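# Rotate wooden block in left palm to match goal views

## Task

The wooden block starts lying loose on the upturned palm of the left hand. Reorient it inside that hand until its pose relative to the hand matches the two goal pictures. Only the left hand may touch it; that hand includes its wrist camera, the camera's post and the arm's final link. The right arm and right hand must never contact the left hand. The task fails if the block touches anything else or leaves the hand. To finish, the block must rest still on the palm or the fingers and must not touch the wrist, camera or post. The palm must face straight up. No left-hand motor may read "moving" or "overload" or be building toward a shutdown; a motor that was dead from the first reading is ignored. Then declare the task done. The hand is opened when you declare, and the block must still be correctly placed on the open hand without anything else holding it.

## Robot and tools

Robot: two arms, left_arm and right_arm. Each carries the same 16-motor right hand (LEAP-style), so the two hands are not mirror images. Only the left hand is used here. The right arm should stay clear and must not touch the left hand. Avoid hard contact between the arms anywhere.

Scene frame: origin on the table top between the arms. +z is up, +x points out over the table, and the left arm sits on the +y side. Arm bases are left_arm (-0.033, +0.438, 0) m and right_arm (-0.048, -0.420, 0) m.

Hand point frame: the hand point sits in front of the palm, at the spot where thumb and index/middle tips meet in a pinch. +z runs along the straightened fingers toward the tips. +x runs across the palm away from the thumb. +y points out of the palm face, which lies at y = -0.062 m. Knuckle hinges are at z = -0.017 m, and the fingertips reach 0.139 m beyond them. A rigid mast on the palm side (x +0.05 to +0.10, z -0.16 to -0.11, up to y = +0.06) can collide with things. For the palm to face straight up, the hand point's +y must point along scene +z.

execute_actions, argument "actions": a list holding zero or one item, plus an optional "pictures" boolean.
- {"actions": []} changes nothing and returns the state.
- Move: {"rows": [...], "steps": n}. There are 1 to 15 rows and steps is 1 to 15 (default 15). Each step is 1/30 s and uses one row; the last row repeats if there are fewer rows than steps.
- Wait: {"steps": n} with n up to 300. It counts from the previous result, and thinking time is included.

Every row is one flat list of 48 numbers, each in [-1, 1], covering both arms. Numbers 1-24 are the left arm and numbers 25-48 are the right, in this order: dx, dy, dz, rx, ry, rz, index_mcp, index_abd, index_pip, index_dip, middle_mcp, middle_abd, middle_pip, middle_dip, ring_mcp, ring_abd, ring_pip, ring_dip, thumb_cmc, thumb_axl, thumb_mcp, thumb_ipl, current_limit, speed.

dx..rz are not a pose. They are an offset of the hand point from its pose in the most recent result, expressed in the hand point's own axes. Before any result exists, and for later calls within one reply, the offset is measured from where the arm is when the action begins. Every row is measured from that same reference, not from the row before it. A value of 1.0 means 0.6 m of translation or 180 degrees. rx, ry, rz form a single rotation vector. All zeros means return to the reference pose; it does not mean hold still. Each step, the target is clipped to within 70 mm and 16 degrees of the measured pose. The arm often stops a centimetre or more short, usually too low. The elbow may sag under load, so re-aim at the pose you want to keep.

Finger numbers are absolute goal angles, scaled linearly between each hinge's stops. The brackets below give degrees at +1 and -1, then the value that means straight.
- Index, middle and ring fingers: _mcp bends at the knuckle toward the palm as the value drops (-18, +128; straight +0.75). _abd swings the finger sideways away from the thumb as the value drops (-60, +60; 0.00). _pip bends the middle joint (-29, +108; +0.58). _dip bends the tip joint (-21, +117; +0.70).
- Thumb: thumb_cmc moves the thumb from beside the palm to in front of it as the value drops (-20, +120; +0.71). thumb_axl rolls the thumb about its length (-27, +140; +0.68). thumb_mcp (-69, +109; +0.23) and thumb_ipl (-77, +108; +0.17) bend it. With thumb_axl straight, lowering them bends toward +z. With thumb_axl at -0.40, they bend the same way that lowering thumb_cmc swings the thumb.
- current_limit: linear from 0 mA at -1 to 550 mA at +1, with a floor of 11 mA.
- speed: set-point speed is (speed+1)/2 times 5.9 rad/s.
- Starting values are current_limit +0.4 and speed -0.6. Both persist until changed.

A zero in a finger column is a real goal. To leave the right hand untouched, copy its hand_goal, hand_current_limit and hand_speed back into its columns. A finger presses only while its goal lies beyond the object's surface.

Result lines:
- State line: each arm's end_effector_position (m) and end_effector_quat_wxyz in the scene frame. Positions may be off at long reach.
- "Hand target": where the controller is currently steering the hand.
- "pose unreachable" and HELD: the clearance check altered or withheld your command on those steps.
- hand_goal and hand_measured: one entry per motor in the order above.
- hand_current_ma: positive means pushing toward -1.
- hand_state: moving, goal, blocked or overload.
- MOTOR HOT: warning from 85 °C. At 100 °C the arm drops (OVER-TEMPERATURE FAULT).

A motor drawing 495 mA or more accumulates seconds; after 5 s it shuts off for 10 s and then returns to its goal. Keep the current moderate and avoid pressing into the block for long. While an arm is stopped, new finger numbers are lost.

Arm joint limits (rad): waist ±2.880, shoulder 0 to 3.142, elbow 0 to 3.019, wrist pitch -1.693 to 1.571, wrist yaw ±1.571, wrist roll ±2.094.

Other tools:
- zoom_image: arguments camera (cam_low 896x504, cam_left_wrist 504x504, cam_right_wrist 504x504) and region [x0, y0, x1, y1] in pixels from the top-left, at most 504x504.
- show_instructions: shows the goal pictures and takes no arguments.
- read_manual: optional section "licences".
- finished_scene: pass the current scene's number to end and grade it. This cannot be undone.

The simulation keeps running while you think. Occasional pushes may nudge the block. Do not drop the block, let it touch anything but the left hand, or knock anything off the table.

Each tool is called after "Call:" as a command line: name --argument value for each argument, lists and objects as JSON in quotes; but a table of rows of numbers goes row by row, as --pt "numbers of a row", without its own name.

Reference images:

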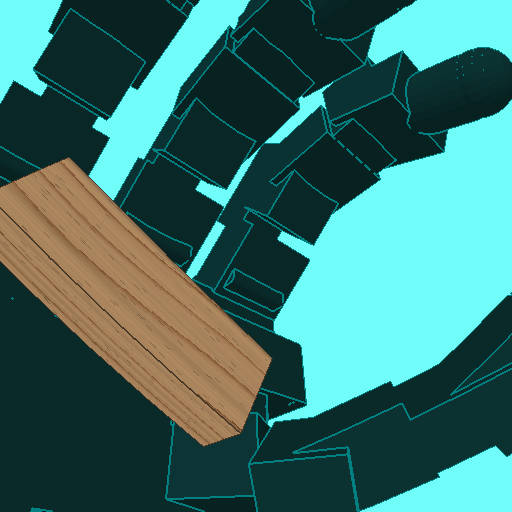

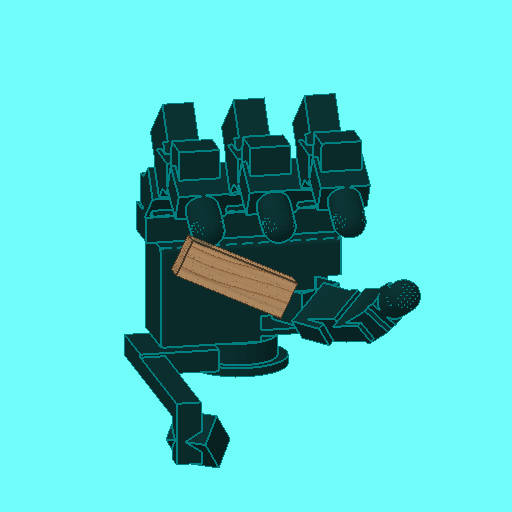

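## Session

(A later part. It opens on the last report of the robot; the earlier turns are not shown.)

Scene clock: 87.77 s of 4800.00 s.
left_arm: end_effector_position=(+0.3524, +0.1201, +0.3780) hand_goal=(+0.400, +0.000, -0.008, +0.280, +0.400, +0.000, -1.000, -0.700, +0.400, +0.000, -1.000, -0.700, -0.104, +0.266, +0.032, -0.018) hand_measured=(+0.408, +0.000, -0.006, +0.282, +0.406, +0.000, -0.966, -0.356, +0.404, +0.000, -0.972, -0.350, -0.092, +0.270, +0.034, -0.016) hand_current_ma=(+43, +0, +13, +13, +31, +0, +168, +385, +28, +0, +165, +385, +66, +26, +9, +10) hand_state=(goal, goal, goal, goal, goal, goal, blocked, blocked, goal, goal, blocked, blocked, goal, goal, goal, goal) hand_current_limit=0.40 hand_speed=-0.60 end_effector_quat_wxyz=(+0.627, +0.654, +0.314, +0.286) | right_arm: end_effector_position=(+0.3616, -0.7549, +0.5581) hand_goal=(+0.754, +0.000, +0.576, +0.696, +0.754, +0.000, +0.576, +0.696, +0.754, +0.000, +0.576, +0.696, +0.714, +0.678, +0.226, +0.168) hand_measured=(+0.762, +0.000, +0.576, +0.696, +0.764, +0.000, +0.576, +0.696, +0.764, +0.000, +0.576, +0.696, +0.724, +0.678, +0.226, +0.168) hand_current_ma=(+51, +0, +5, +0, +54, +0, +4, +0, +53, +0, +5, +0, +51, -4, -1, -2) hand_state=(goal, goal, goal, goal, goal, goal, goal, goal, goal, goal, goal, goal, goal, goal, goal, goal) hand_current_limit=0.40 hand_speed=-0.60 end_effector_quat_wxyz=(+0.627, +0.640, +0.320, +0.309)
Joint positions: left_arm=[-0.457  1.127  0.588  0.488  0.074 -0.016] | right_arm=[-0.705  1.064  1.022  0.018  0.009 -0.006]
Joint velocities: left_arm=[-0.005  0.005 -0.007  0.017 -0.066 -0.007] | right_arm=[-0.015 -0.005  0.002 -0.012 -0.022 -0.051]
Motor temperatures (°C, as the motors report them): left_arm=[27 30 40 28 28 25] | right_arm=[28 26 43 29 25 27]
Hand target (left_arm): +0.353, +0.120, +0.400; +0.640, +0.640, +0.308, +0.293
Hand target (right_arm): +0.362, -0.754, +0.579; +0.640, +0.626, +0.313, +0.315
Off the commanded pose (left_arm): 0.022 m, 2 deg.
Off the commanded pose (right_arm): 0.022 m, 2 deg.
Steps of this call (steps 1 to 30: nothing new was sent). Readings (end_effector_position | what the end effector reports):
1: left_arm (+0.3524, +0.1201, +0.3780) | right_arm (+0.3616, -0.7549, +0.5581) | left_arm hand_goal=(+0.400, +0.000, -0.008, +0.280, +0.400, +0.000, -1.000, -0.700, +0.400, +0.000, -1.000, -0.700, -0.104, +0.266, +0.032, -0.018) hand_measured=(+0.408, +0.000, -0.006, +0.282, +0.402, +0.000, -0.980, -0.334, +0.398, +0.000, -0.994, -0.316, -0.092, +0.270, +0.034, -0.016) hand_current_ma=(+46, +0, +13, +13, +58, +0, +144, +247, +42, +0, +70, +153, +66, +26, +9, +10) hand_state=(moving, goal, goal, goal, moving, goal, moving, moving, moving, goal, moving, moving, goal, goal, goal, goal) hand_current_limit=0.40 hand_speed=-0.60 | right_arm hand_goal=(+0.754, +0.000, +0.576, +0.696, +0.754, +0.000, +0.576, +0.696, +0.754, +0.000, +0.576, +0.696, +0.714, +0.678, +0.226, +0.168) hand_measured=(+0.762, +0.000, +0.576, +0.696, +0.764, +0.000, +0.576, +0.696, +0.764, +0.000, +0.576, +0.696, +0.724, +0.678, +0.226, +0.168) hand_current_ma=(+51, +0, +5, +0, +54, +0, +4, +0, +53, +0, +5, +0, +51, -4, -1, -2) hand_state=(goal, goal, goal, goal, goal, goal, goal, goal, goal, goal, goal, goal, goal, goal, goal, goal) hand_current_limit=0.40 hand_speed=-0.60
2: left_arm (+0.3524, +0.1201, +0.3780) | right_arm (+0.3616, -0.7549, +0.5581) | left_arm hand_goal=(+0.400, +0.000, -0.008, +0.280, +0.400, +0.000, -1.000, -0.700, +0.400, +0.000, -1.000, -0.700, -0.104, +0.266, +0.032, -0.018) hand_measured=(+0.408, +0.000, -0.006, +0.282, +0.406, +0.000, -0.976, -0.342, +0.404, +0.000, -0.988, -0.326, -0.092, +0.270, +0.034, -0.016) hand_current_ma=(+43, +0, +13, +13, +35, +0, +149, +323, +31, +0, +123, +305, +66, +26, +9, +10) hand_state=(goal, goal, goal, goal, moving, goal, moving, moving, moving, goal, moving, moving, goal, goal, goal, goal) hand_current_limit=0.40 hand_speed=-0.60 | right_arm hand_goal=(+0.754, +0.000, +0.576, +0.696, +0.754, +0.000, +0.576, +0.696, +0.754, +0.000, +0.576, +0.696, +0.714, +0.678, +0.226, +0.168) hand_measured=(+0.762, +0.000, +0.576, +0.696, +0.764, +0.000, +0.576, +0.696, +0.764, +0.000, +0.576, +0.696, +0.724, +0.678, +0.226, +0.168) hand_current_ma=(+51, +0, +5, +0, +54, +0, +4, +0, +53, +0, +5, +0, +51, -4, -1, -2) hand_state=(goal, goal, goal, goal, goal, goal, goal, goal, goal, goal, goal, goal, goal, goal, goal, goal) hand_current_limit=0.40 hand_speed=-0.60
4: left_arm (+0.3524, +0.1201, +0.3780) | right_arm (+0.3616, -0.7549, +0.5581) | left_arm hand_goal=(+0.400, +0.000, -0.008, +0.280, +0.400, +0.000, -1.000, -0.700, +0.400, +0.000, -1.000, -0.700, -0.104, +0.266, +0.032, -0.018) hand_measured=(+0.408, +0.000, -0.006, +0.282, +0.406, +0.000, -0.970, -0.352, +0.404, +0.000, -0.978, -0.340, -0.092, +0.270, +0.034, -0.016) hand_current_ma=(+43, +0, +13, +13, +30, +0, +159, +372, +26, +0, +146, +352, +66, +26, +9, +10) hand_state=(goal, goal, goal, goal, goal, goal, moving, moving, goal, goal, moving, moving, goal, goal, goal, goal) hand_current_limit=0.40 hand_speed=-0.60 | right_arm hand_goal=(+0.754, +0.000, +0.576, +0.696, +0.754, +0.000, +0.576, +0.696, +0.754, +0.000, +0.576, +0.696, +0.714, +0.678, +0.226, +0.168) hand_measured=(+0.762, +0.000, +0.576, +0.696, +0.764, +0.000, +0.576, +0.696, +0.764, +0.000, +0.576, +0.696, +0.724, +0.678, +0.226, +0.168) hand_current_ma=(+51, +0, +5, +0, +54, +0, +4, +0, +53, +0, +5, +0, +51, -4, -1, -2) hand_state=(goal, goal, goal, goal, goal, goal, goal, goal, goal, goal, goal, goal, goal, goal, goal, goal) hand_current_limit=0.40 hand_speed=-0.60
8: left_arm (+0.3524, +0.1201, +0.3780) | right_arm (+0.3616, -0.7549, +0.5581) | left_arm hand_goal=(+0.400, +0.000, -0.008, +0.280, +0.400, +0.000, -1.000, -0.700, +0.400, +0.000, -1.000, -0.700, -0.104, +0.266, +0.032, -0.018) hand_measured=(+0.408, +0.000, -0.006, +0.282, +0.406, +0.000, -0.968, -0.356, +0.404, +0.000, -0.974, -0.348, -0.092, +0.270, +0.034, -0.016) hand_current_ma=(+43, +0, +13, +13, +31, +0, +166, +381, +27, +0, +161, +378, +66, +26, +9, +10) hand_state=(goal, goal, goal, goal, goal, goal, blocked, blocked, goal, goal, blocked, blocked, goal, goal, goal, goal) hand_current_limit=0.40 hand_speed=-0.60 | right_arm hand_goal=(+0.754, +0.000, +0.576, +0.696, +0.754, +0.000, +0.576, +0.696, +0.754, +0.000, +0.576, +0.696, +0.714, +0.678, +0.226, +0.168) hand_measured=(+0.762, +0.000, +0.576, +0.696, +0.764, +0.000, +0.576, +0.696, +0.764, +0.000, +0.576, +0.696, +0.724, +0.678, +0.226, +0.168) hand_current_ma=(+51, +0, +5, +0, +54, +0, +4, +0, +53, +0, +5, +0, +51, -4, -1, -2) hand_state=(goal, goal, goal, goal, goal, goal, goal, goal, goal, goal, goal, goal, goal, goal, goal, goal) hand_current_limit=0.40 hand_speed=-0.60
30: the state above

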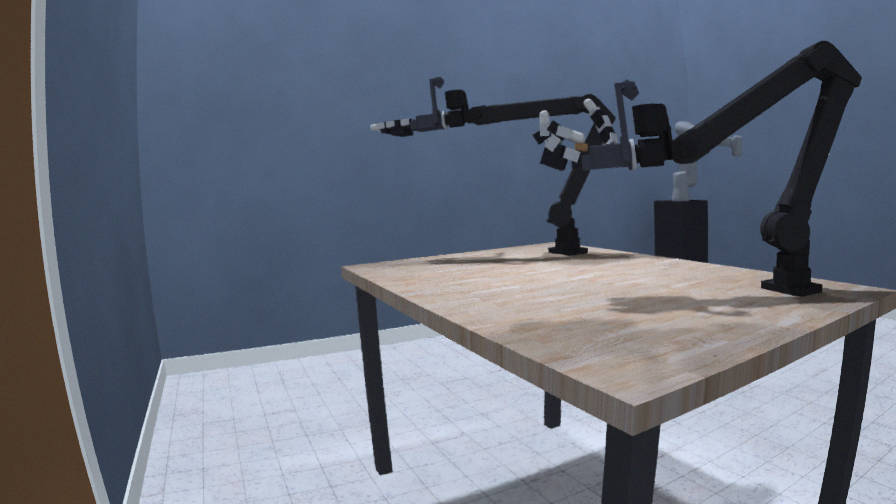

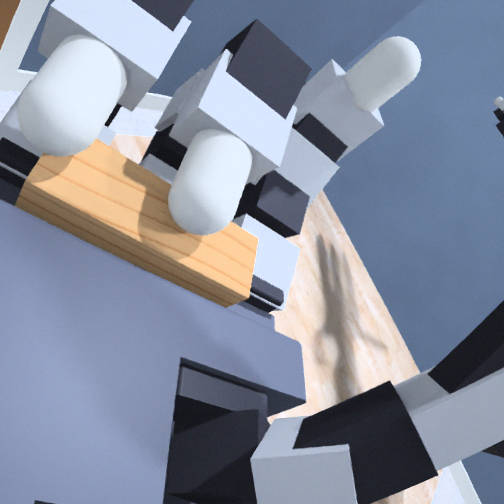

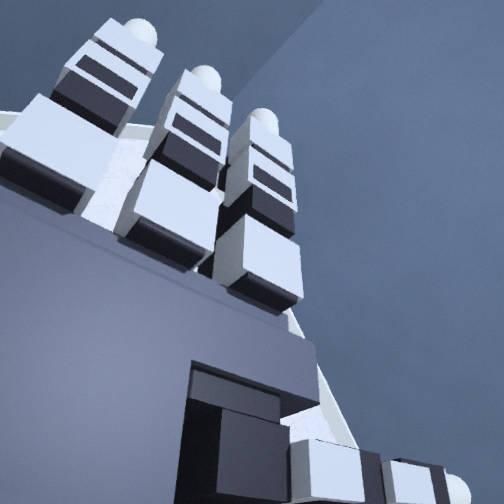

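Call:
execute_actions --actions '[{"rows": [[0, 0.037, 0, -0.0135, 0, 0, 0.6, 0, -0.008, 0.28, 0.6, 0, -1.0, -0.7, 0.6, 0, -0.3, -1.0, -0.104, 0.266, 0.032, -0.018, 0.4, -0.7, 0, 0.036, 0, -0.0135, 0, 0, 0.754, 0, 0.576, 0.696, 0.754, 0, 0.576, 0.696, 0.754, 0, 0.576, 0.696, 0.714, 0.678, 0.226, 0.168, 0.4, -0.6]], "steps": 15}]' --pictures false

Call:
execute_actions --actions '[{"steps": 45}]'

Scene clock: 147.67 s of 4800.00 s.
left_arm: end_effector_position=(+0.3524, +0.1201, +0.3780) hand_goal=(+0.600, +0.000, -0.008, +0.280, +0.600, +0.000, -1.000, -0.700, +0.600, +0.000, -0.300, -1.000, -0.104, +0.266, +0.032, -0.018) hand_measured=(+0.610, +0.000, -0.006, +0.282, +0.604, +0.000, -0.966, -0.360, +0.606, +0.000, -0.698, -0.646, -0.092, +0.270, +0.034, -0.016) hand_current_ma=(+48, +0, +13, +13, +25, +0, +168, +385, +35, +0, -49, +40, +66, +26, +9, +10) hand_state=(goal, goal, goal, goal, goal, goal, blocked, blocked, goal, goal, moving, moving, goal, goal, goal, goal) hand_current_limit=0.40 hand_speed=-0.70 end_effector_quat_wxyz=(+0.627, +0.654, +0.314, +0.286) | right_arm: end_effector_position=(+0.3616, -0.7549, +0.5581) hand_goal=(+0.754, +0.000, +0.576, +0.696, +0.754, +0.000, +0.576, +0.696, +0.754, +0.000, +0.576, +0.696, +0.714, +0.678, +0.226, +0.168) hand_measured=(+0.762, +0.000, +0.576, +0.696, +0.764, +0.000, +0.576, +0.696, +0.764, +0.000, +0.576, +0.696, +0.724, +0.678, +0.226, +0.168) hand_current_ma=(+51, +0, +5, +0, +54, +0, +4, +0, +53, +0, +5, +0, +51, -4, -1, -2) hand_state=(goal, goal, goal, goal, goal, goal, goal, goal, goal, goal, goal, goal, goal, goal, goal, goal) hand_current_limit=0.40 hand_speed=-0.60 end_effector_quat_wxyz=(+0.627, +0.640, +0.320, +0.309)
Joint positions: left_arm=[-0.457  1.127  0.588  0.488  0.074 -0.016] | right_arm=[-0.705  1.064  1.022  0.018  0.009 -0.006]
Joint velocities: left_arm=[ 0.005 -0.024  0.012 -0.007  0.051 -0.037] | right_arm=[-0.005  0.005 -0.037 -0.022 -0.007  0.051]
Motor temperatures (°C, as the motors report them): left_arm=[27 31 42 28 28 25] | right_arm=[28 26 46 30 25 27]
Hand target (left_arm): +0.353, +0.120, +0.400; +0.640, +0.640, +0.308, +0.293
Hand target (right_arm): +0.362, -0.754, +0.579; +0.640, +0.626, +0.313, +0.315
Off the commanded pose (left_arm): 0.022 m, 2 deg.
Off the commanded pose (right_arm): 0.022 m, 2 deg.
Steps of this call (steps 1 to 1782: nothing new was sent; steps 1783 to 1797: all 15 steps of this action). Readings (end_effector_position | what the end effector reports):
1783: left_arm (+0.3524, +0.1201, +0.3780) | right_arm (+0.3616, -0.7549, +0.5581) | left_arm hand_goal=(+0.600, +0.000, -0.008, +0.280, +0.600, +0.000, -1.000, -0.700, +0.600, +0.000, -0.300, -1.000, -0.104, +0.266, +0.032, -0.018) hand_measured=(+0.408, +0.000, -0.006, +0.282, +0.406, +0.000, -0.966, -0.356, +0.404, +0.000, -0.972, -0.350, -0.092, +0.270, +0.034, -0.016) hand_current_ma=(+43, +0, +13, +13, +31, +0, +168, +385, +28, +0, +165, +385, +66, +26, +9, +10) hand_state=(moving, goal, goal, goal, moving, goal, blocked, blocked, moving, goal, moving, moving, goal, goal, goal, goal) hand_current_limit=0.40 hand_speed=-0.70 | right_arm hand_goal=(+0.754, +0.000, +0.576, +0.696, +0.754, +0.000, +0.576, +0.696, +0.754, +0.000, +0.576, +0.696, +0.714, +0.678, +0.226, +0.168) hand_measured=(+0.762, +0.000, +0.576, +0.696, +0.764, +0.000, +0.576, +0.696, +0.764, +0.000, +0.576, +0.696, +0.724, +0.678, +0.226, +0.168) hand_current_ma=(+51, +0, +5, +0, +54, +0, +4, +0, +53, +0, +5, +0, +51, -4, -1, -2) hand_state=(goal, goal, goal, goal, goal, goal, goal, goal, goal, goal, goal, goal, goal, goal, goal, goal) hand_current_limit=0.40 hand_speed=-0.60
1784: left_arm (+0.3524, +0.1201, +0.3780) | right_arm (+0.3616, -0.7549, +0.5581) | left_arm hand_goal=(+0.600, +0.000, -0.008, +0.280, +0.600, +0.000, -1.000, -0.700, +0.600, +0.000, -0.300, -1.000, -0.104, +0.266, +0.032, -0.018) hand_measured=(+0.408, +0.000, -0.006, +0.282, +0.406, +0.000, -0.966, -0.356, +0.406, +0.000, -0.972, -0.350, -0.092, +0.270, +0.034, -0.016) hand_current_ma=(-2, +0, +13, +13, -17, +0, +168, +385, -18, +0, +116, +384, +66, +26, +9, +10) hand_state=(moving, goal, goal, goal, moving, goal, blocked, blocked, moving, goal, moving, blocked, goal, goal, goal, goal) hand_current_limit=0.40 hand_speed=-0.70 | right_arm hand_goal=(+0.754, +0.000, +0.576, +0.696, +0.754, +0.000, +0.576, +0.696, +0.754, +0.000, +0.576, +0.696, +0.714, +0.678, +0.226, +0.168) hand_measured=(+0.762, +0.000, +0.576, +0.696, +0.764, +0.000, +0.576, +0.696, +0.764, +0.000, +0.576, +0.696, +0.724, +0.678, +0.226, +0.168) hand_current_ma=(+51, +0, +5, +0, +54, +0, +4, +0, +53, +0, +5, +0, +51, -4, -1, -2) hand_state=(goal, goal, goal, goal, goal, goal, goal, goal, goal, goal, goal, goal, goal, goal, goal, goal) hand_current_limit=0.40 hand_speed=-0.60
1786: left_arm (+0.3524, +0.1201, +0.3780) | right_arm (+0.3616, -0.7549, +0.5581) | left_arm hand_goal=(+0.600, +0.000, -0.008, +0.280, +0.600, +0.000, -1.000, -0.700, +0.600, +0.000, -0.300, -1.000, -0.104, +0.266, +0.032, -0.018) hand_measured=(+0.440, +0.000, -0.006, +0.282, +0.436, +0.000, -0.966, -0.358, +0.436, +0.000, -0.948, -0.372, -0.092, +0.270, +0.034, -0.016) hand_current_ma=(+6, +0, +13, +13, -11, +0, +168, +360, -10, +0, +6, +161, +66, +26, +9, +10) hand_state=(moving, goal, goal, goal, moving, goal, blocked, moving, moving, goal, moving, moving, goal, goal, goal, goal) hand_current_limit=0.40 hand_speed=-0.70 | right_arm hand_goal=(+0.754, +0.000, +0.576, +0.696, +0.754, +0.000, +0.576, +0.696, +0.754, +0.000, +0.576, +0.696, +0.714, +0.678, +0.226, +0.168) hand_measured=(+0.762, +0.000, +0.576, +0.696, +0.764, +0.000, +0.576, +0.696, +0.764, +0.000, +0.576, +0.696, +0.724, +0.678, +0.226, +0.168) hand_current_ma=(+51, +0, +5, +0, +54, +0, +4, +0, +53, +0, +5, +0, +51, -4, -1, -2) hand_state=(goal, goal, goal, goal, goal, goal, goal, goal, goal, goal, goal, goal, goal, goal, goal, goal) hand_current_limit=0.40 hand_speed=-0.60
1790: left_arm (+0.3524, +0.1201, +0.3780) | right_arm (+0.3616, -0.7549, +0.5581) | left_arm hand_goal=(+0.600, +0.000, -0.008, +0.280, +0.600, +0.000, -1.000, -0.700, +0.600, +0.000, -0.300, -1.000, -0.104, +0.266, +0.032, -0.018) hand_measured=(+0.532, +0.000, -0.006, +0.282, +0.528, +0.000, -0.966, -0.360, +0.528, +0.000, -0.870, -0.470, -0.092, +0.270, +0.034, -0.016) hand_current_ma=(+14, +0, +13, +13, -10, +0, +168, +385, -1, +0, -57, +41, +66, +26, +9, +10) hand_state=(moving, goal, goal, goal, moving, goal, blocked, blocked, moving, goal, moving, moving, goal, goal, goal, goal) hand_current_limit=0.40 hand_speed=-0.70 | right_arm hand_goal=(+0.754, +0.000, +0.576, +0.696, +0.754, +0.000, +0.576, +0.696, +0.754, +0.000, +0.576, +0.696, +0.714, +0.678, +0.226, +0.168) hand_measured=(+0.762, +0.000, +0.576, +0.696, +0.764, +0.000, +0.576, +0.696, +0.764, +0.000, +0.576, +0.696, +0.724, +0.678, +0.226, +0.168) hand_current_ma=(+51, +0, +5, +0, +54, +0, +4, +0, +53, +0, +5, +0, +51, -4, -1, -2) hand_state=(goal, goal, goal, goal, goal, goal, goal, goal, goal, goal, goal, goal, goal, goal, goal, goal) hand_current_limit=0.40 hand_speed=-0.60
1797: the state above

Scene clock: 149.17 s of 4800.00 s.
left_arm: end_effector_position=(+0.3524, +0.1201, +0.3780) hand_goal=(+0.600, +0.000, -0.008, +0.280, +0.600, +0.000, -1.000, -0.700, +0.600, +0.000, -0.300, -1.000, -0.104, +0.266, +0.032, -0.018) hand_measured=(+0.610, +0.000, -0.006, +0.282, +0.606, +0.000, -0.968, -0.372, +0.608, +0.000, -0.302, -0.998, -0.092, +0.270, +0.034, -0.016) hand_current_ma=(+49, +0, +13, +13, +28, +0, +167, +385, +41, +0, -11, +11, +66, +26, +9, +10) hand_state=(goal, goal, goal, goal, goal, goal, blocked, blocked, goal, goal, goal, goal, goal, goal, goal, goal) hand_current_limit=0.40 hand_speed=-0.70 end_effector_quat_wxyz=(+0.627, +0.654, +0.314, +0.286) | right_arm: end_effector_position=(+0.3616, -0.7549, +0.5581) hand_goal=(+0.754, +0.000, +0.576, +0.696, +0.754, +0.000, +0.576, +0.696, +0.754, +0.000, +0.576, +0.696, +0.714, +0.678, +0.226, +0.168) hand_measured=(+0.762, +0.000, +0.576, +0.696, +0.764, +0.000, +0.576, +0.696, +0.764, +0.000, +0.576, +0.696, +0.724, +0.678, +0.226, +0.168) hand_current_ma=(+51, +0, +5, +0, +54, +0, +4, +0, +53, +0, +5, +0, +51, -4, -1, -2) hand_state=(goal, goal, goal, goal, goal, goal, goal, goal, goal, goal, goal, goal, goal, goal, goal, goal) hand_current_limit=0.40 hand_speed=-0.60 end_effector_quat_wxyz=(+0.627, +0.640, +0.320, +0.309)
Joint positions: left_arm=[-0.457  1.127  0.588  0.488  0.074 -0.016] | right_arm=[-0.705  1.064  1.022  0.018  0.009 -0.006]
Joint velocities: left_arm=[ 0.005  0.005 -0.007 -0.002  0.037 -0.037] | right_arm=[-0.005  0.005  0.007 -0.012 -0.037  0.007]
Motor temperatures (°C, as the motors report them): left_arm=[27 31 42 28 28 25] | right_arm=[28 26 46 30 25 27]
Hand target (left_arm): +0.353, +0.120, +0.400; +0.640, +0.640, +0.308, +0.293
Hand target (right_arm): +0.362, -0.754, +0.579; +0.640, +0.626, +0.313, +0.315
Off the commanded pose (left_arm): 0.022 m, 2 deg.
Off the commanded pose (right_arm): 0.022 m, 2 deg.
Steps of this call (steps 1 to 45: nothing new was sent). Readings (end_effector_position | what the end effector reports):
1: left_arm (+0.3524, +0.1201, +0.3780) | right_arm (+0.3616, -0.7549, +0.5581) | left_arm hand_goal=(+0.600, +0.000, -0.008, +0.280, +0.600, +0.000, -1.000, -0.700, +0.600, +0.000, -0.300, -1.000, -0.104, +0.266, +0.032, -0.018) hand_measured=(+0.610, +0.000, -0.006, +0.282, +0.604, +0.000, -0.966, -0.360, +0.606, +0.000, -0.674, -0.670, -0.092, +0.270, +0.034, -0.016) hand_current_ma=(+49, +0, +13, +13, +26, +0, +168, +385, +35, +0, -48, +40, +66, +26, +9, +10) hand_state=(goal, goal, goal, goal, goal, goal, blocked, blocked, goal, goal, moving, moving, goal, goal, goal, goal) hand_current_limit=0.40 hand_speed=-0.70 | right_arm hand_goal=(+0.754, +0.000, +0.576, +0.696, +0.754, +0.000, +0.576, +0.696, +0.754, +0.000, +0.576, +0.696, +0.714, +0.678, +0.226, +0.168) hand_measured=(+0.762, +0.000, +0.576, +0.696, +0.764, +0.000, +0.576, +0.696, +0.764, +0.000, +0.576, +0.696, +0.724, +0.678, +0.226, +0.168) hand_current_ma=(+51, +0, +5, +0, +54, +0, +4, +0, +53, +0, +5, +0, +51, -4, -1, -2) hand_state=(goal, goal, goal, goal, goal, goal, goal, goal, goal, goal, goal, goal, goal, goal, goal, goal) hand_current_limit=0.40 hand_speed=-0.60
2: left_arm (+0.3524, +0.1201, +0.3780) | right_arm (+0.3616, -0.7549, +0.5581) | left_arm hand_goal=(+0.600, +0.000, -0.008, +0.280, +0.600, +0.000, -1.000, -0.700, +0.600, +0.000, -0.300, -1.000, -0.104, +0.266, +0.032, -0.018) hand_measured=(+0.610, +0.000, -0.006, +0.282, +0.604, +0.000, -0.966, -0.360, +0.606, +0.000, -0.648, -0.694, -0.092, +0.270, +0.034, -0.016) hand_current_ma=(+49, +0, +13, +13, +26, +0, +168, +385, +36, +0, -47, +40, +66, +26, +9, +10) hand_state=(goal, goal, goal, goal, goal, goal, blocked, blocked, goal, goal, moving, moving, goal, goal, goal, goal) hand_current_limit=0.40 hand_speed=-0.70 | right_arm hand_goal=(+0.754, +0.000, +0.576, +0.696, +0.754, +0.000, +0.576, +0.696, +0.754, +0.000, +0.576, +0.696, +0.714, +0.678, +0.226, +0.168) hand_measured=(+0.762, +0.000, +0.576, +0.696, +0.764, +0.000, +0.576, +0.696, +0.764, +0.000, +0.576, +0.696, +0.724, +0.678, +0.226, +0.168) hand_current_ma=(+51, +0, +5, +0, +54, +0, +4, +0, +53, +0, +5, +0, +51, -4, -1, -2) hand_state=(goal, goal, goal, goal, goal, goal, goal, goal, goal, goal, goal, goal, goal, goal, goal, goal) hand_current_limit=0.40 hand_speed=-0.60
4: left_arm (+0.3524, +0.1201, +0.3780) | right_arm (+0.3616, -0.7549, +0.5581) | left_arm hand_goal=(+0.600, +0.000, -0.008, +0.280, +0.600, +0.000, -1.000, -0.700, +0.600, +0.000, -0.300, -1.000, -0.104, +0.266, +0.032, -0.018) hand_measured=(+0.610, +0.000, -0.006, +0.282, +0.604, +0.000, -0.966, -0.360, +0.606, +0.000, -0.600, -0.744, -0.092, +0.270, +0.034, -0.016) hand_current_ma=(+49, +0, +13, +13, +26, +0, +168, +385, +36, +0, -45, +40, +66, +26, +9, +10) hand_state=(goal, goal, goal, goal, goal, goal, blocked, blocked, goal, goal, moving, moving, goal, goal, goal, goal) hand_current_limit=0.40 hand_speed=-0.70 | right_arm hand_goal=(+0.754, +0.000, +0.576, +0.696, +0.754, +0.000, +0.576, +0.696, +0.754, +0.000, +0.576, +0.696, +0.714, +0.678, +0.226, +0.168) hand_measured=(+0.762, +0.000, +0.576, +0.696, +0.764, +0.000, +0.576, +0.696, +0.764, +0.000, +0.576, +0.696, +0.724, +0.678, +0.226, +0.168) hand_current_ma=(+51, +0, +5, +0, +54, +0, +4, +0, +53, +0, +5, +0, +51, -4, -1, -2) hand_state=(goal, goal, goal, goal, goal, goal, goal, goal, goal, goal, goal, goal, goal, goal, goal, goal) hand_current_limit=0.40 hand_speed=-0.60
8: left_arm (+0.3524, +0.1201, +0.3780) | right_arm (+0.3616, -0.7549, +0.5581) | left_arm hand_goal=(+0.600, +0.000, -0.008, +0.280, +0.600, +0.000, -1.000, -0.700, +0.600, +0.000, -0.300, -1.000, -0.104, +0.266, +0.032, -0.018) hand_measured=(+0.610, +0.000, -0.006, +0.282, +0.604, +0.000, -0.966, -0.360, +0.606, +0.000, -0.500, -0.842, -0.092, +0.270, +0.034, -0.016) hand_current_ma=(+49, +0, +13, +13, +26, +0, +168, +385, +37, +0, -43, +40, +66, +26, +9, +10) hand_state=(goal, goal, goal, goal, goal, goal, blocked, blocked, goal, goal, moving, moving, goal, goal, goal, goal) hand_current_limit=0.40 hand_speed=-0.70 | right_arm hand_goal=(+0.754, +0.000, +0.576, +0.696, +0.754, +0.000, +0.576, +0.696, +0.754, +0.000, +0.576, +0.696, +0.714, +0.678, +0.226, +0.168) hand_measured=(+0.762, +0.000, +0.576, +0.696, +0.764, +0.000, +0.576, +0.696, +0.764, +0.000, +0.576, +0.696, +0.724, +0.678, +0.226, +0.168) hand_current_ma=(+51, +0, +5, +0, +54, +0, +4, +0, +53, +0, +5, +0, +51, -4, -1, -2) hand_state=(goal, goal, goal, goal, goal, goal, goal, goal, goal, goal, goal, goal, goal, goal, goal, goal) hand_current_limit=0.40 hand_speed=-0.60
45: the state above

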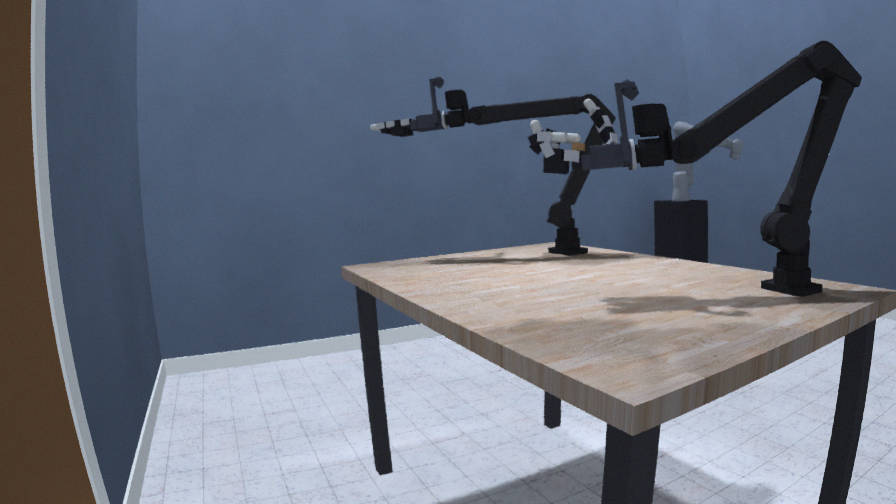

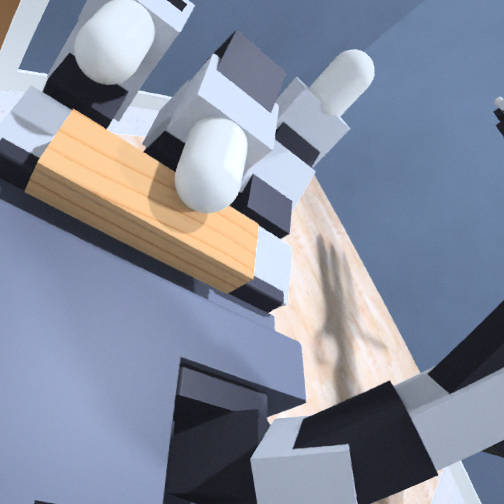

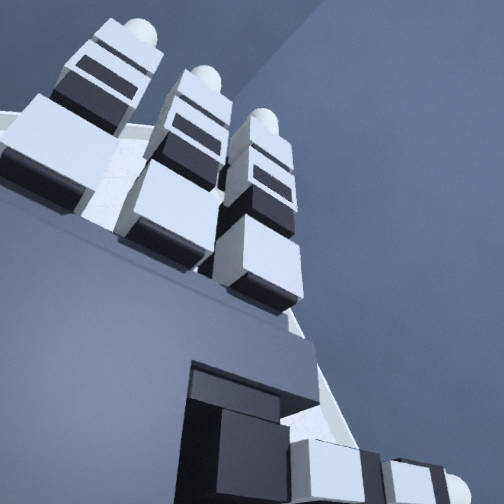

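Call:
execute_actions --actions '[{"rows": [[0, 0.037, 0, -0.0135, 0, 0, 0.6, 0, -0.008, 0.28, 0.6, 0, -0.25, -1.0, 0.6, 0, -0.3, -1.0, -0.104, 0.266, 0.032, -0.018, 0.4, -0.4, 0, 0.036, 0, -0.0135, 0, 0, 0.754, 0, 0.576, 0.696, 0.754, 0, 0.576, 0.696, 0.754, 0, 0.576, 0.696, 0.714, 0.678, 0.226, 0.168, 0.4, -0.6]], "steps": 15}]' --pictures false

Call:
execute_actions --actions '[{"steps": 30}]'

Scene clock: 159.10 s of 4800.00 s.
left_arm: end_effector_position=(+0.3524, +0.1201, +0.3780) hand_goal=(+0.600, +0.000, -0.008, +0.280, +0.600, +0.000, -0.250, -1.000, +0.600, +0.000, -0.300, -1.000, -0.104, +0.266, +0.032, -0.018) hand_measured=(+0.610, +0.000, -0.006, +0.282, +0.606, +0.000, -0.556, -0.728, +0.608, +0.000, -0.302, -0.998, -0.092, +0.270, +0.034, -0.016) hand_current_ma=(+49, +0, +13, +13, +36, +0, -57, +46, +41, +0, -11, +11, +66, +26, +9, +10) hand_state=(goal, goal, goal, goal, goal, goal, moving, moving, goal, goal, goal, goal, goal, goal, goal, goal) hand_current_limit=0.40 hand_speed=-0.40 end_effector_quat_wxyz=(+0.627, +0.654, +0.314, +0.286) | right_arm: end_effector_position=(+0.3616, -0.7549, +0.5581) hand_goal=(+0.754, +0.000, +0.576, +0.696, +0.754, +0.000, +0.576, +0.696, +0.754, +0.000, +0.576, +0.696, +0.714, +0.678, +0.226, +0.168) hand_measured=(+0.762, +0.000, +0.576, +0.696, +0.764, +0.000, +0.576, +0.696, +0.764, +0.000, +0.576, +0.696, +0.724, +0.678, +0.226, +0.168) hand_current_ma=(+51, +0, +5, +0, +54, +0, +4, +0, +53, +0, +5, +0, +51, -4, -1, -2) hand_state=(goal, goal, goal, goal, goal, goal, goal, goal, goal, goal, goal, goal, goal, goal, goal, goal) hand_current_limit=0.40 hand_speed=-0.60 end_effector_quat_wxyz=(+0.627, +0.640, +0.320, +0.309)
Joint positions: left_arm=[-0.457  1.127  0.588  0.488  0.074 -0.016] | right_arm=[-0.705  1.064  1.022  0.018  0.009 -0.006]
Joint velocities: left_arm=[-0.005 -0.015 -0.017  0.012 -0.037 -0.081] | right_arm=[-0.005  0.015  0.002  0.017 -0.037 -0.066]
Motor temperatures (°C, as the motors report them): left_arm=[27 31 42 28 28 25] | right_arm=[28 26 47 30 25 27]
Hand target (left_arm): +0.353, +0.120, +0.400; +0.640, +0.640, +0.308, +0.293
Hand target (right_arm): +0.362, -0.754, +0.579; +0.640, +0.626, +0.313, +0.315
Off the commanded pose (left_arm): 0.022 m, 2 deg.
Off the commanded pose (right_arm): 0.022 m, 2 deg.
Steps of this call (steps 1 to 283: nothing new was sent; steps 284 to 298: all 15 steps of this action). Readings (end_effector_position | what the end effector reports):
284: left_arm (+0.3524, +0.1201, +0.3780) | right_arm (+0.3616, -0.7549, +0.5581) | left_arm hand_goal=(+0.600, +0.000, -0.008, +0.280, +0.600, +0.000, -0.250, -1.000, +0.600, +0.000, -0.300, -1.000, -0.104, +0.266, +0.032, -0.018) hand_measured=(+0.610, +0.000, -0.006, +0.282, +0.606, +0.000, -0.968, -0.372, +0.608, +0.000, -0.302, -0.998, -0.092, +0.270, +0.034, -0.016) hand_current_ma=(+49, +0, +13, +13, +28, +0, +167, +385, +41, +0, -11, +11, +66, +26, +9, +10) hand_state=(goal, goal, goal, goal, goal, goal, moving, moving, goal, goal, goal, goal, goal, goal, goal, goal) hand_current_limit=0.40 hand_speed=-0.40 | right_arm hand_goal=(+0.754, +0.000, +0.576, +0.696, +0.754, +0.000, +0.576, +0.696, +0.754, +0.000, +0.576, +0.696, +0.714, +0.678, +0.226, +0.168) hand_measured=(+0.762, +0.000, +0.576, +0.696, +0.764, +0.000, +0.576, +0.696, +0.764, +0.000, +0.576, +0.696, +0.724, +0.678, +0.226, +0.168) hand_current_ma=(+51, +0, +5, +0, +54, +0, +4, +0, +53, +0, +5, +0, +51, -4, -1, -2) hand_state=(goal, goal, goal, goal, goal, goal, goal, goal, goal, goal, goal, goal, goal, goal, goal, goal) hand_current_limit=0.40 hand_speed=-0.60
285: left_arm (+0.3524, +0.1201, +0.3780) | right_arm (+0.3616, -0.7549, +0.5581) | left_arm hand_goal=(+0.600, +0.000, -0.008, +0.280, +0.600, +0.000, -0.250, -1.000, +0.600, +0.000, -0.300, -1.000, -0.104, +0.266, +0.032, -0.018) hand_measured=(+0.610, +0.000, -0.006, +0.282, +0.606, +0.000, -0.966, -0.372, +0.608, +0.000, -0.302, -0.998, -0.092, +0.270, +0.034, -0.016) hand_current_ma=(+49, +0, +13, +13, +28, +0, +79, +383, +41, +0, -11, +11, +66, +26, +9, +10) hand_state=(goal, goal, goal, goal, goal, goal, moving, blocked, goal, goal, goal, goal, goal, goal, goal, goal) hand_current_limit=0.40 hand_speed=-0.40 | right_arm hand_goal=(+0.754, +0.000, +0.576, +0.696, +0.754, +0.000, +0.576, +0.696, +0.754, +0.000, +0.576, +0.696, +0.714, +0.678, +0.226, +0.168) hand_measured=(+0.762, +0.000, +0.576, +0.696, +0.764, +0.000, +0.576, +0.696, +0.764, +0.000, +0.576, +0.696, +0.724, +0.678, +0.226, +0.168) hand_current_ma=(+51, +0, +5, +0, +54, +0, +4, +0, +53, +0, +5, +0, +51, -4, -1, -2) hand_state=(goal, goal, goal, goal, goal, goal, goal, goal, goal, goal, goal, goal, goal, goal, goal, goal) hand_current_limit=0.40 hand_speed=-0.60
287: left_arm (+0.3524, +0.1201, +0.3780) | right_arm (+0.3616, -0.7549, +0.5581) | left_arm hand_goal=(+0.600, +0.000, -0.008, +0.280, +0.600, +0.000, -0.250, -1.000, +0.600, +0.000, -0.300, -1.000, -0.104, +0.266, +0.032, -0.018) hand_measured=(+0.610, +0.000, -0.006, +0.282, +0.606, +0.000, -0.920, -0.410, +0.608, +0.000, -0.302, -0.998, -0.092, +0.270, +0.034, -0.016) hand_current_ma=(+49, +0, +13, +13, +30, +0, -69, +54, +41, +0, -11, +11, +66, +26, +9, +10) hand_state=(goal, goal, goal, goal, goal, goal, moving, moving, goal, goal, goal, goal, goal, goal, goal, goal) hand_current_limit=0.40 hand_speed=-0.40 | right_arm hand_goal=(+0.754, +0.000, +0.576, +0.696, +0.754, +0.000, +0.576, +0.696, +0.754, +0.000, +0.576, +0.696, +0.714, +0.678, +0.226, +0.168) hand_measured=(+0.762, +0.000, +0.576, +0.696, +0.764, +0.000, +0.576, +0.696, +0.764, +0.000, +0.576, +0.696, +0.724, +0.678, +0.226, +0.168) hand_current_ma=(+51, +0, +5, +0, +54, +0, +4, +0, +53, +0, +5, +0, +51, -4, -1, -2) hand_state=(goal, goal, goal, goal, goal, goal, goal, goal, goal, goal, goal, goal, goal, goal, goal, goal) hand_current_limit=0.40 hand_speed=-0.60
291: left_arm (+0.3524, +0.1201, +0.3780) | right_arm (+0.3616, -0.7549, +0.5581) | left_arm hand_goal=(+0.600, +0.000, -0.008, +0.280, +0.600, +0.000, -0.250, -1.000, +0.600, +0.000, -0.300, -1.000, -0.104, +0.266, +0.032, -0.018) hand_measured=(+0.610, +0.000, -0.006, +0.282, +0.606, +0.000, -0.790, -0.522, +0.608, +0.000, -0.302, -0.998, -0.092, +0.270, +0.034, -0.016) hand_current_ma=(+49, +0, +13, +13, +33, +0, -64, +46, +41, +0, -11, +11, +66, +26, +9, +10) hand_state=(goal, goal, goal, goal, goal, goal, moving, moving, goal, goal, goal, goal, goal, goal, goal, goal) hand_current_limit=0.40 hand_speed=-0.40 | right_arm hand_goal=(+0.754, +0.000, +0.576, +0.696, +0.754, +0.000, +0.576, +0.696, +0.754, +0.000, +0.576, +0.696, +0.714, +0.678, +0.226, +0.168) hand_measured=(+0.762, +0.000, +0.576, +0.696, +0.764, +0.000, +0.576, +0.696, +0.764, +0.000, +0.576, +0.696, +0.724, +0.678, +0.226, +0.168) hand_current_ma=(+51, +0, +5, +0, +54, +0, +4, +0, +53, +0, +5, +0, +51, -4, -1, -2) hand_state=(goal, goal, goal, goal, goal, goal, goal, goal, goal, goal, goal, goal, goal, goal, goal, goal) hand_current_limit=0.40 hand_speed=-0.60
298: the state above

Scene clock: 160.10 s of 4800.00 s.
left_arm: end_effector_position=(+0.3524, +0.1201, +0.3780) hand_goal=(+0.600, +0.000, -0.008, +0.280, +0.600, +0.000, -0.250, -1.000, +0.600, +0.000, -0.300, -1.000, -0.104, +0.266, +0.032, -0.018) hand_measured=(+0.610, +0.000, -0.006, +0.282, +0.608, +0.000, -0.252, -0.998, +0.608, +0.000, -0.302, -0.998, -0.092, +0.270, +0.034, -0.016) hand_current_ma=(+49, +0, +13, +13, +42, +0, -10, +11, +41, +0, -11, +11, +66, +26, +9, +10) hand_state=(goal, goal, goal, goal, goal, goal, goal, goal, goal, goal, goal, goal, goal, goal, goal, goal) hand_current_limit=0.40 hand_speed=-0.40 end_effector_quat_wxyz=(+0.627, +0.654, +0.314, +0.286) | right_arm: end_effector_position=(+0.3616, -0.7549, +0.5581) hand_goal=(+0.754, +0.000, +0.576, +0.696, +0.754, +0.000, +0.576, +0.696, +0.754, +0.000, +0.576, +0.696, +0.714, +0.678, +0.226, +0.168) hand_measured=(+0.762, +0.000, +0.576, +0.696, +0.764, +0.000, +0.576, +0.696, +0.764, +0.000, +0.576, +0.696, +0.724, +0.678, +0.226, +0.168) hand_current_ma=(+51, +0, +5, +0, +54, +0, +4, +0, +53, +0, +5, +0, +51, -4, -1, -2) hand_state=(goal, goal, goal, goal, goal, goal, goal, goal, goal, goal, goal, goal, goal, goal, goal, goal) hand_current_limit=0.40 hand_speed=-0.60 end_effector_quat_wxyz=(+0.627, +0.640, +0.320, +0.309)
Joint positions: left_arm=[-0.457  1.127  0.588  0.488  0.074 -0.016] | right_arm=[-0.705  1.064  1.022  0.018  0.009 -0.006]
Joint velocities: left_arm=[-0.005 -0.005 -0.012 -0.002 -0.051  0.007] | right_arm=[-0.005 -0.005  0.022  0.007 -0.022 -0.051]
Motor temperatures (°C, as the motors report them): left_arm=[27 31 43 28 28 25] | right_arm=[28 26 47 30 25 27]
Hand target (left_arm): +0.353, +0.120, +0.400; +0.640, +0.640, +0.308, +0.293
Hand target (right_arm): +0.362, -0.754, +0.579; +0.640, +0.626, +0.313, +0.315
Off the commanded pose (left_arm): 0.022 m, 2 deg.
Off the commanded pose (right_arm): 0.022 m, 2 deg.
Steps of this call (steps 1 to 30: nothing new was sent). Readings (end_effector_position | what the end effector reports):
1: left_arm (+0.3524, +0.1201, +0.3780) | right_arm (+0.3616, -0.7549, +0.5581) | left_arm hand_goal=(+0.600, +0.000, -0.008, +0.280, +0.600, +0.000, -0.250, -1.000, +0.600, +0.000, -0.300, -1.000, -0.104, +0.266, +0.032, -0.018) hand_measured=(+0.610, +0.000, -0.006, +0.282, +0.606, +0.000, -0.522, -0.758, +0.608, +0.000, -0.302, -0.998, -0.092, +0.270, +0.034, -0.016) hand_current_ma=(+49, +0, +13, +13, +37, +0, -56, +46, +41, +0, -11, +11, +66, +26, +9, +10) hand_state=(goal, goal, goal, goal, goal, goal, moving, moving, goal, goal, goal, goal, goal, goal, goal, goal) hand_current_limit=0.40 hand_speed=-0.40 | right_arm hand_goal=(+0.754, +0.000, +0.576, +0.696, +0.754, +0.000, +0.576, +0.696, +0.754, +0.000, +0.576, +0.696, +0.714, +0.678, +0.226, +0.168) hand_measured=(+0.762, +0.000, +0.576, +0.696, +0.764, +0.000, +0.576, +0.696, +0.764, +0.000, +0.576, +0.696, +0.724, +0.678, +0.226, +0.168) hand_current_ma=(+51, +0, +5, +0, +54, +0, +4, +0, +53, +0, +5, +0, +51, -4, -1, -2) hand_state=(goal, goal, goal, goal, goal, goal, goal, goal, goal, goal, goal, goal, goal, goal, goal, goal) hand_current_limit=0.40 hand_speed=-0.60
2: left_arm (+0.3524, +0.1201, +0.3780) | right_arm (+0.3616, -0.7549, +0.5581) | left_arm hand_goal=(+0.600, +0.000, -0.008, +0.280, +0.600, +0.000, -0.250, -1.000, +0.600, +0.000, -0.300, -1.000, -0.104, +0.266, +0.032, -0.018) hand_measured=(+0.610, +0.000, -0.006, +0.282, +0.606, +0.000, -0.488, -0.786, +0.608, +0.000, -0.302, -0.998, -0.092, +0.270, +0.034, -0.016) hand_current_ma=(+49, +0, +13, +13, +38, +0, -55, +46, +41, +0, -11, +11, +66, +26, +9, +10) hand_state=(goal, goal, goal, goal, goal, goal, moving, moving, goal, goal, goal, goal, goal, goal, goal, goal) hand_current_limit=0.40 hand_speed=-0.40 | right_arm hand_goal=(+0.754, +0.000, +0.576, +0.696, +0.754, +0.000, +0.576, +0.696, +0.754, +0.000, +0.576, +0.696, +0.714, +0.678, +0.226, +0.168) hand_measured=(+0.762, +0.000, +0.576, +0.696, +0.764, +0.000, +0.576, +0.696, +0.764, +0.000, +0.576, +0.696, +0.724, +0.678, +0.226, +0.168) hand_current_ma=(+51, +0, +5, +0, +54, +0, +4, +0, +53, +0, +5, +0, +51, -4, -1, -2) hand_state=(goal, goal, goal, goal, goal, goal, goal, goal, goal, goal, goal, goal, goal, goal, goal, goal) hand_current_limit=0.40 hand_speed=-0.60
4: left_arm (+0.3524, +0.1201, +0.3780) | right_arm (+0.3616, -0.7549, +0.5581) | left_arm hand_goal=(+0.600, +0.000, -0.008, +0.280, +0.600, +0.000, -0.250, -1.000, +0.600, +0.000, -0.300, -1.000, -0.104, +0.266, +0.032, -0.018) hand_measured=(+0.610, +0.000, -0.006, +0.282, +0.608, +0.000, -0.422, -0.846, +0.608, +0.000, -0.302, -0.998, -0.092, +0.270, +0.034, -0.016) hand_current_ma=(+49, +0, +13, +13, +39, +0, -54, +46, +41, +0, -11, +11, +66, +26, +9, +10) hand_state=(goal, goal, goal, goal, goal, goal, moving, moving, goal, goal, goal, goal, goal, goal, goal, goal) hand_current_limit=0.40 hand_speed=-0.40 | right_arm hand_goal=(+0.754, +0.000, +0.576, +0.696, +0.754, +0.000, +0.576, +0.696, +0.754, +0.000, +0.576, +0.696, +0.714, +0.678, +0.226, +0.168) hand_measured=(+0.762, +0.000, +0.576, +0.696, +0.764, +0.000, +0.576, +0.696, +0.764, +0.000, +0.576, +0.696, +0.724, +0.678, +0.226, +0.168) hand_current_ma=(+51, +0, +5, +0, +54, +0, +4, +0, +53, +0, +5, +0, +51, -4, -1, -2) hand_state=(goal, goal, goal, goal, goal, goal, goal, goal, goal, goal, goal, goal, goal, goal, goal, goal) hand_current_limit=0.40 hand_speed=-0.60
8: left_arm (+0.3524, +0.1201, +0.3780) | right_arm (+0.3616, -0.7549, +0.5581) | left_arm hand_goal=(+0.600, +0.000, -0.008, +0.280, +0.600, +0.000, -0.250, -1.000, +0.600, +0.000, -0.300, -1.000, -0.104, +0.266, +0.032, -0.018) hand_measured=(+0.610, +0.000, -0.006, +0.282, +0.608, +0.000, -0.286, -0.964, +0.608, +0.000, -0.302, -0.998, -0.092, +0.270, +0.034, -0.016) hand_current_ma=(+49, +0, +13, +13, +41, +0, -11, +19, +41, +0, -11, +11, +66, +26, +9, +10) hand_state=(goal, goal, goal, goal, goal, goal, moving, moving, goal, goal, goal, goal, goal, goal, goal, goal) hand_current_limit=0.40 hand_speed=-0.40 | right_arm hand_goal=(+0.754, +0.000, +0.576, +0.696, +0.754, +0.000, +0.576, +0.696, +0.754, +0.000, +0.576, +0.696, +0.714, +0.678, +0.226, +0.168) hand_measured=(+0.762, +0.000, +0.576, +0.696, +0.764, +0.000, +0.576, +0.696, +0.764, +0.000, +0.576, +0.696, +0.724, +0.678, +0.226, +0.168) hand_current_ma=(+51, +0, +5, +0, +54, +0, +4, +0, +53, +0, +5, +0, +51, -4, -1, -2) hand_state=(goal, goal, goal, goal, goal, goal, goal, goal, goal, goal, goal, goal, goal, goal, goal, goal) hand_current_limit=0.40 hand_speed=-0.60
30: the state above

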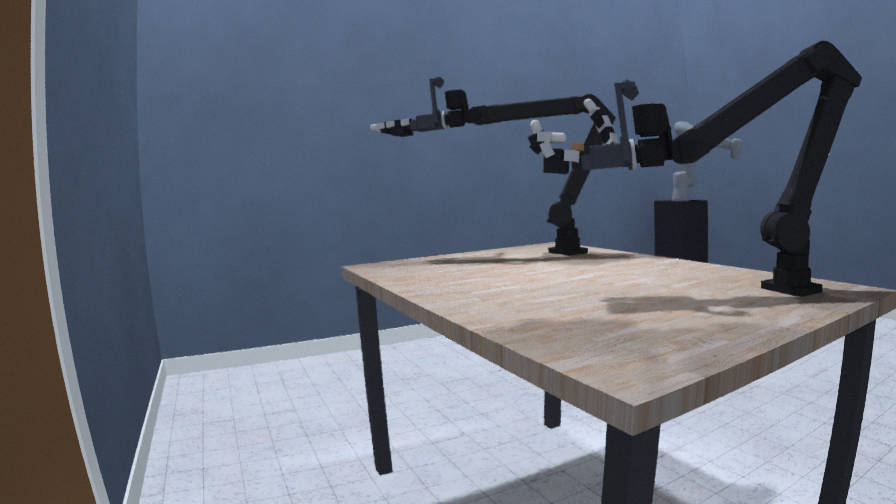

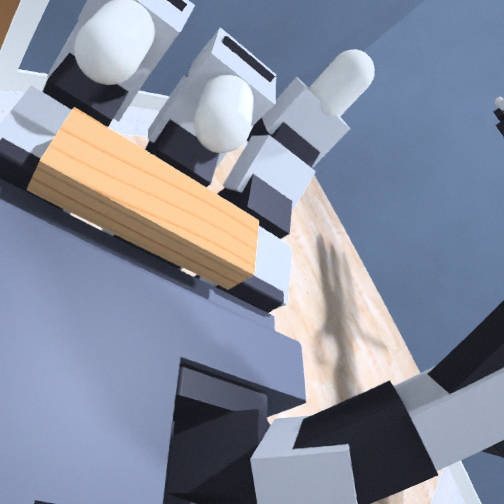

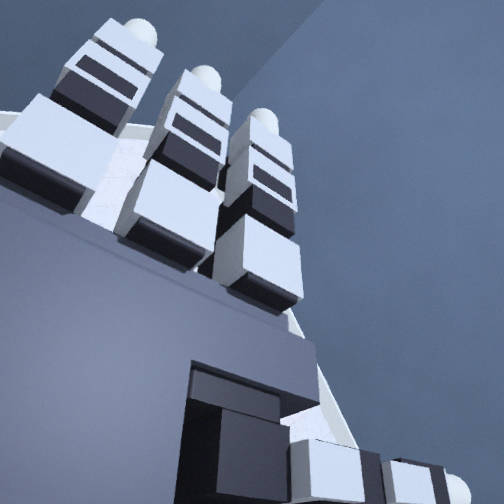

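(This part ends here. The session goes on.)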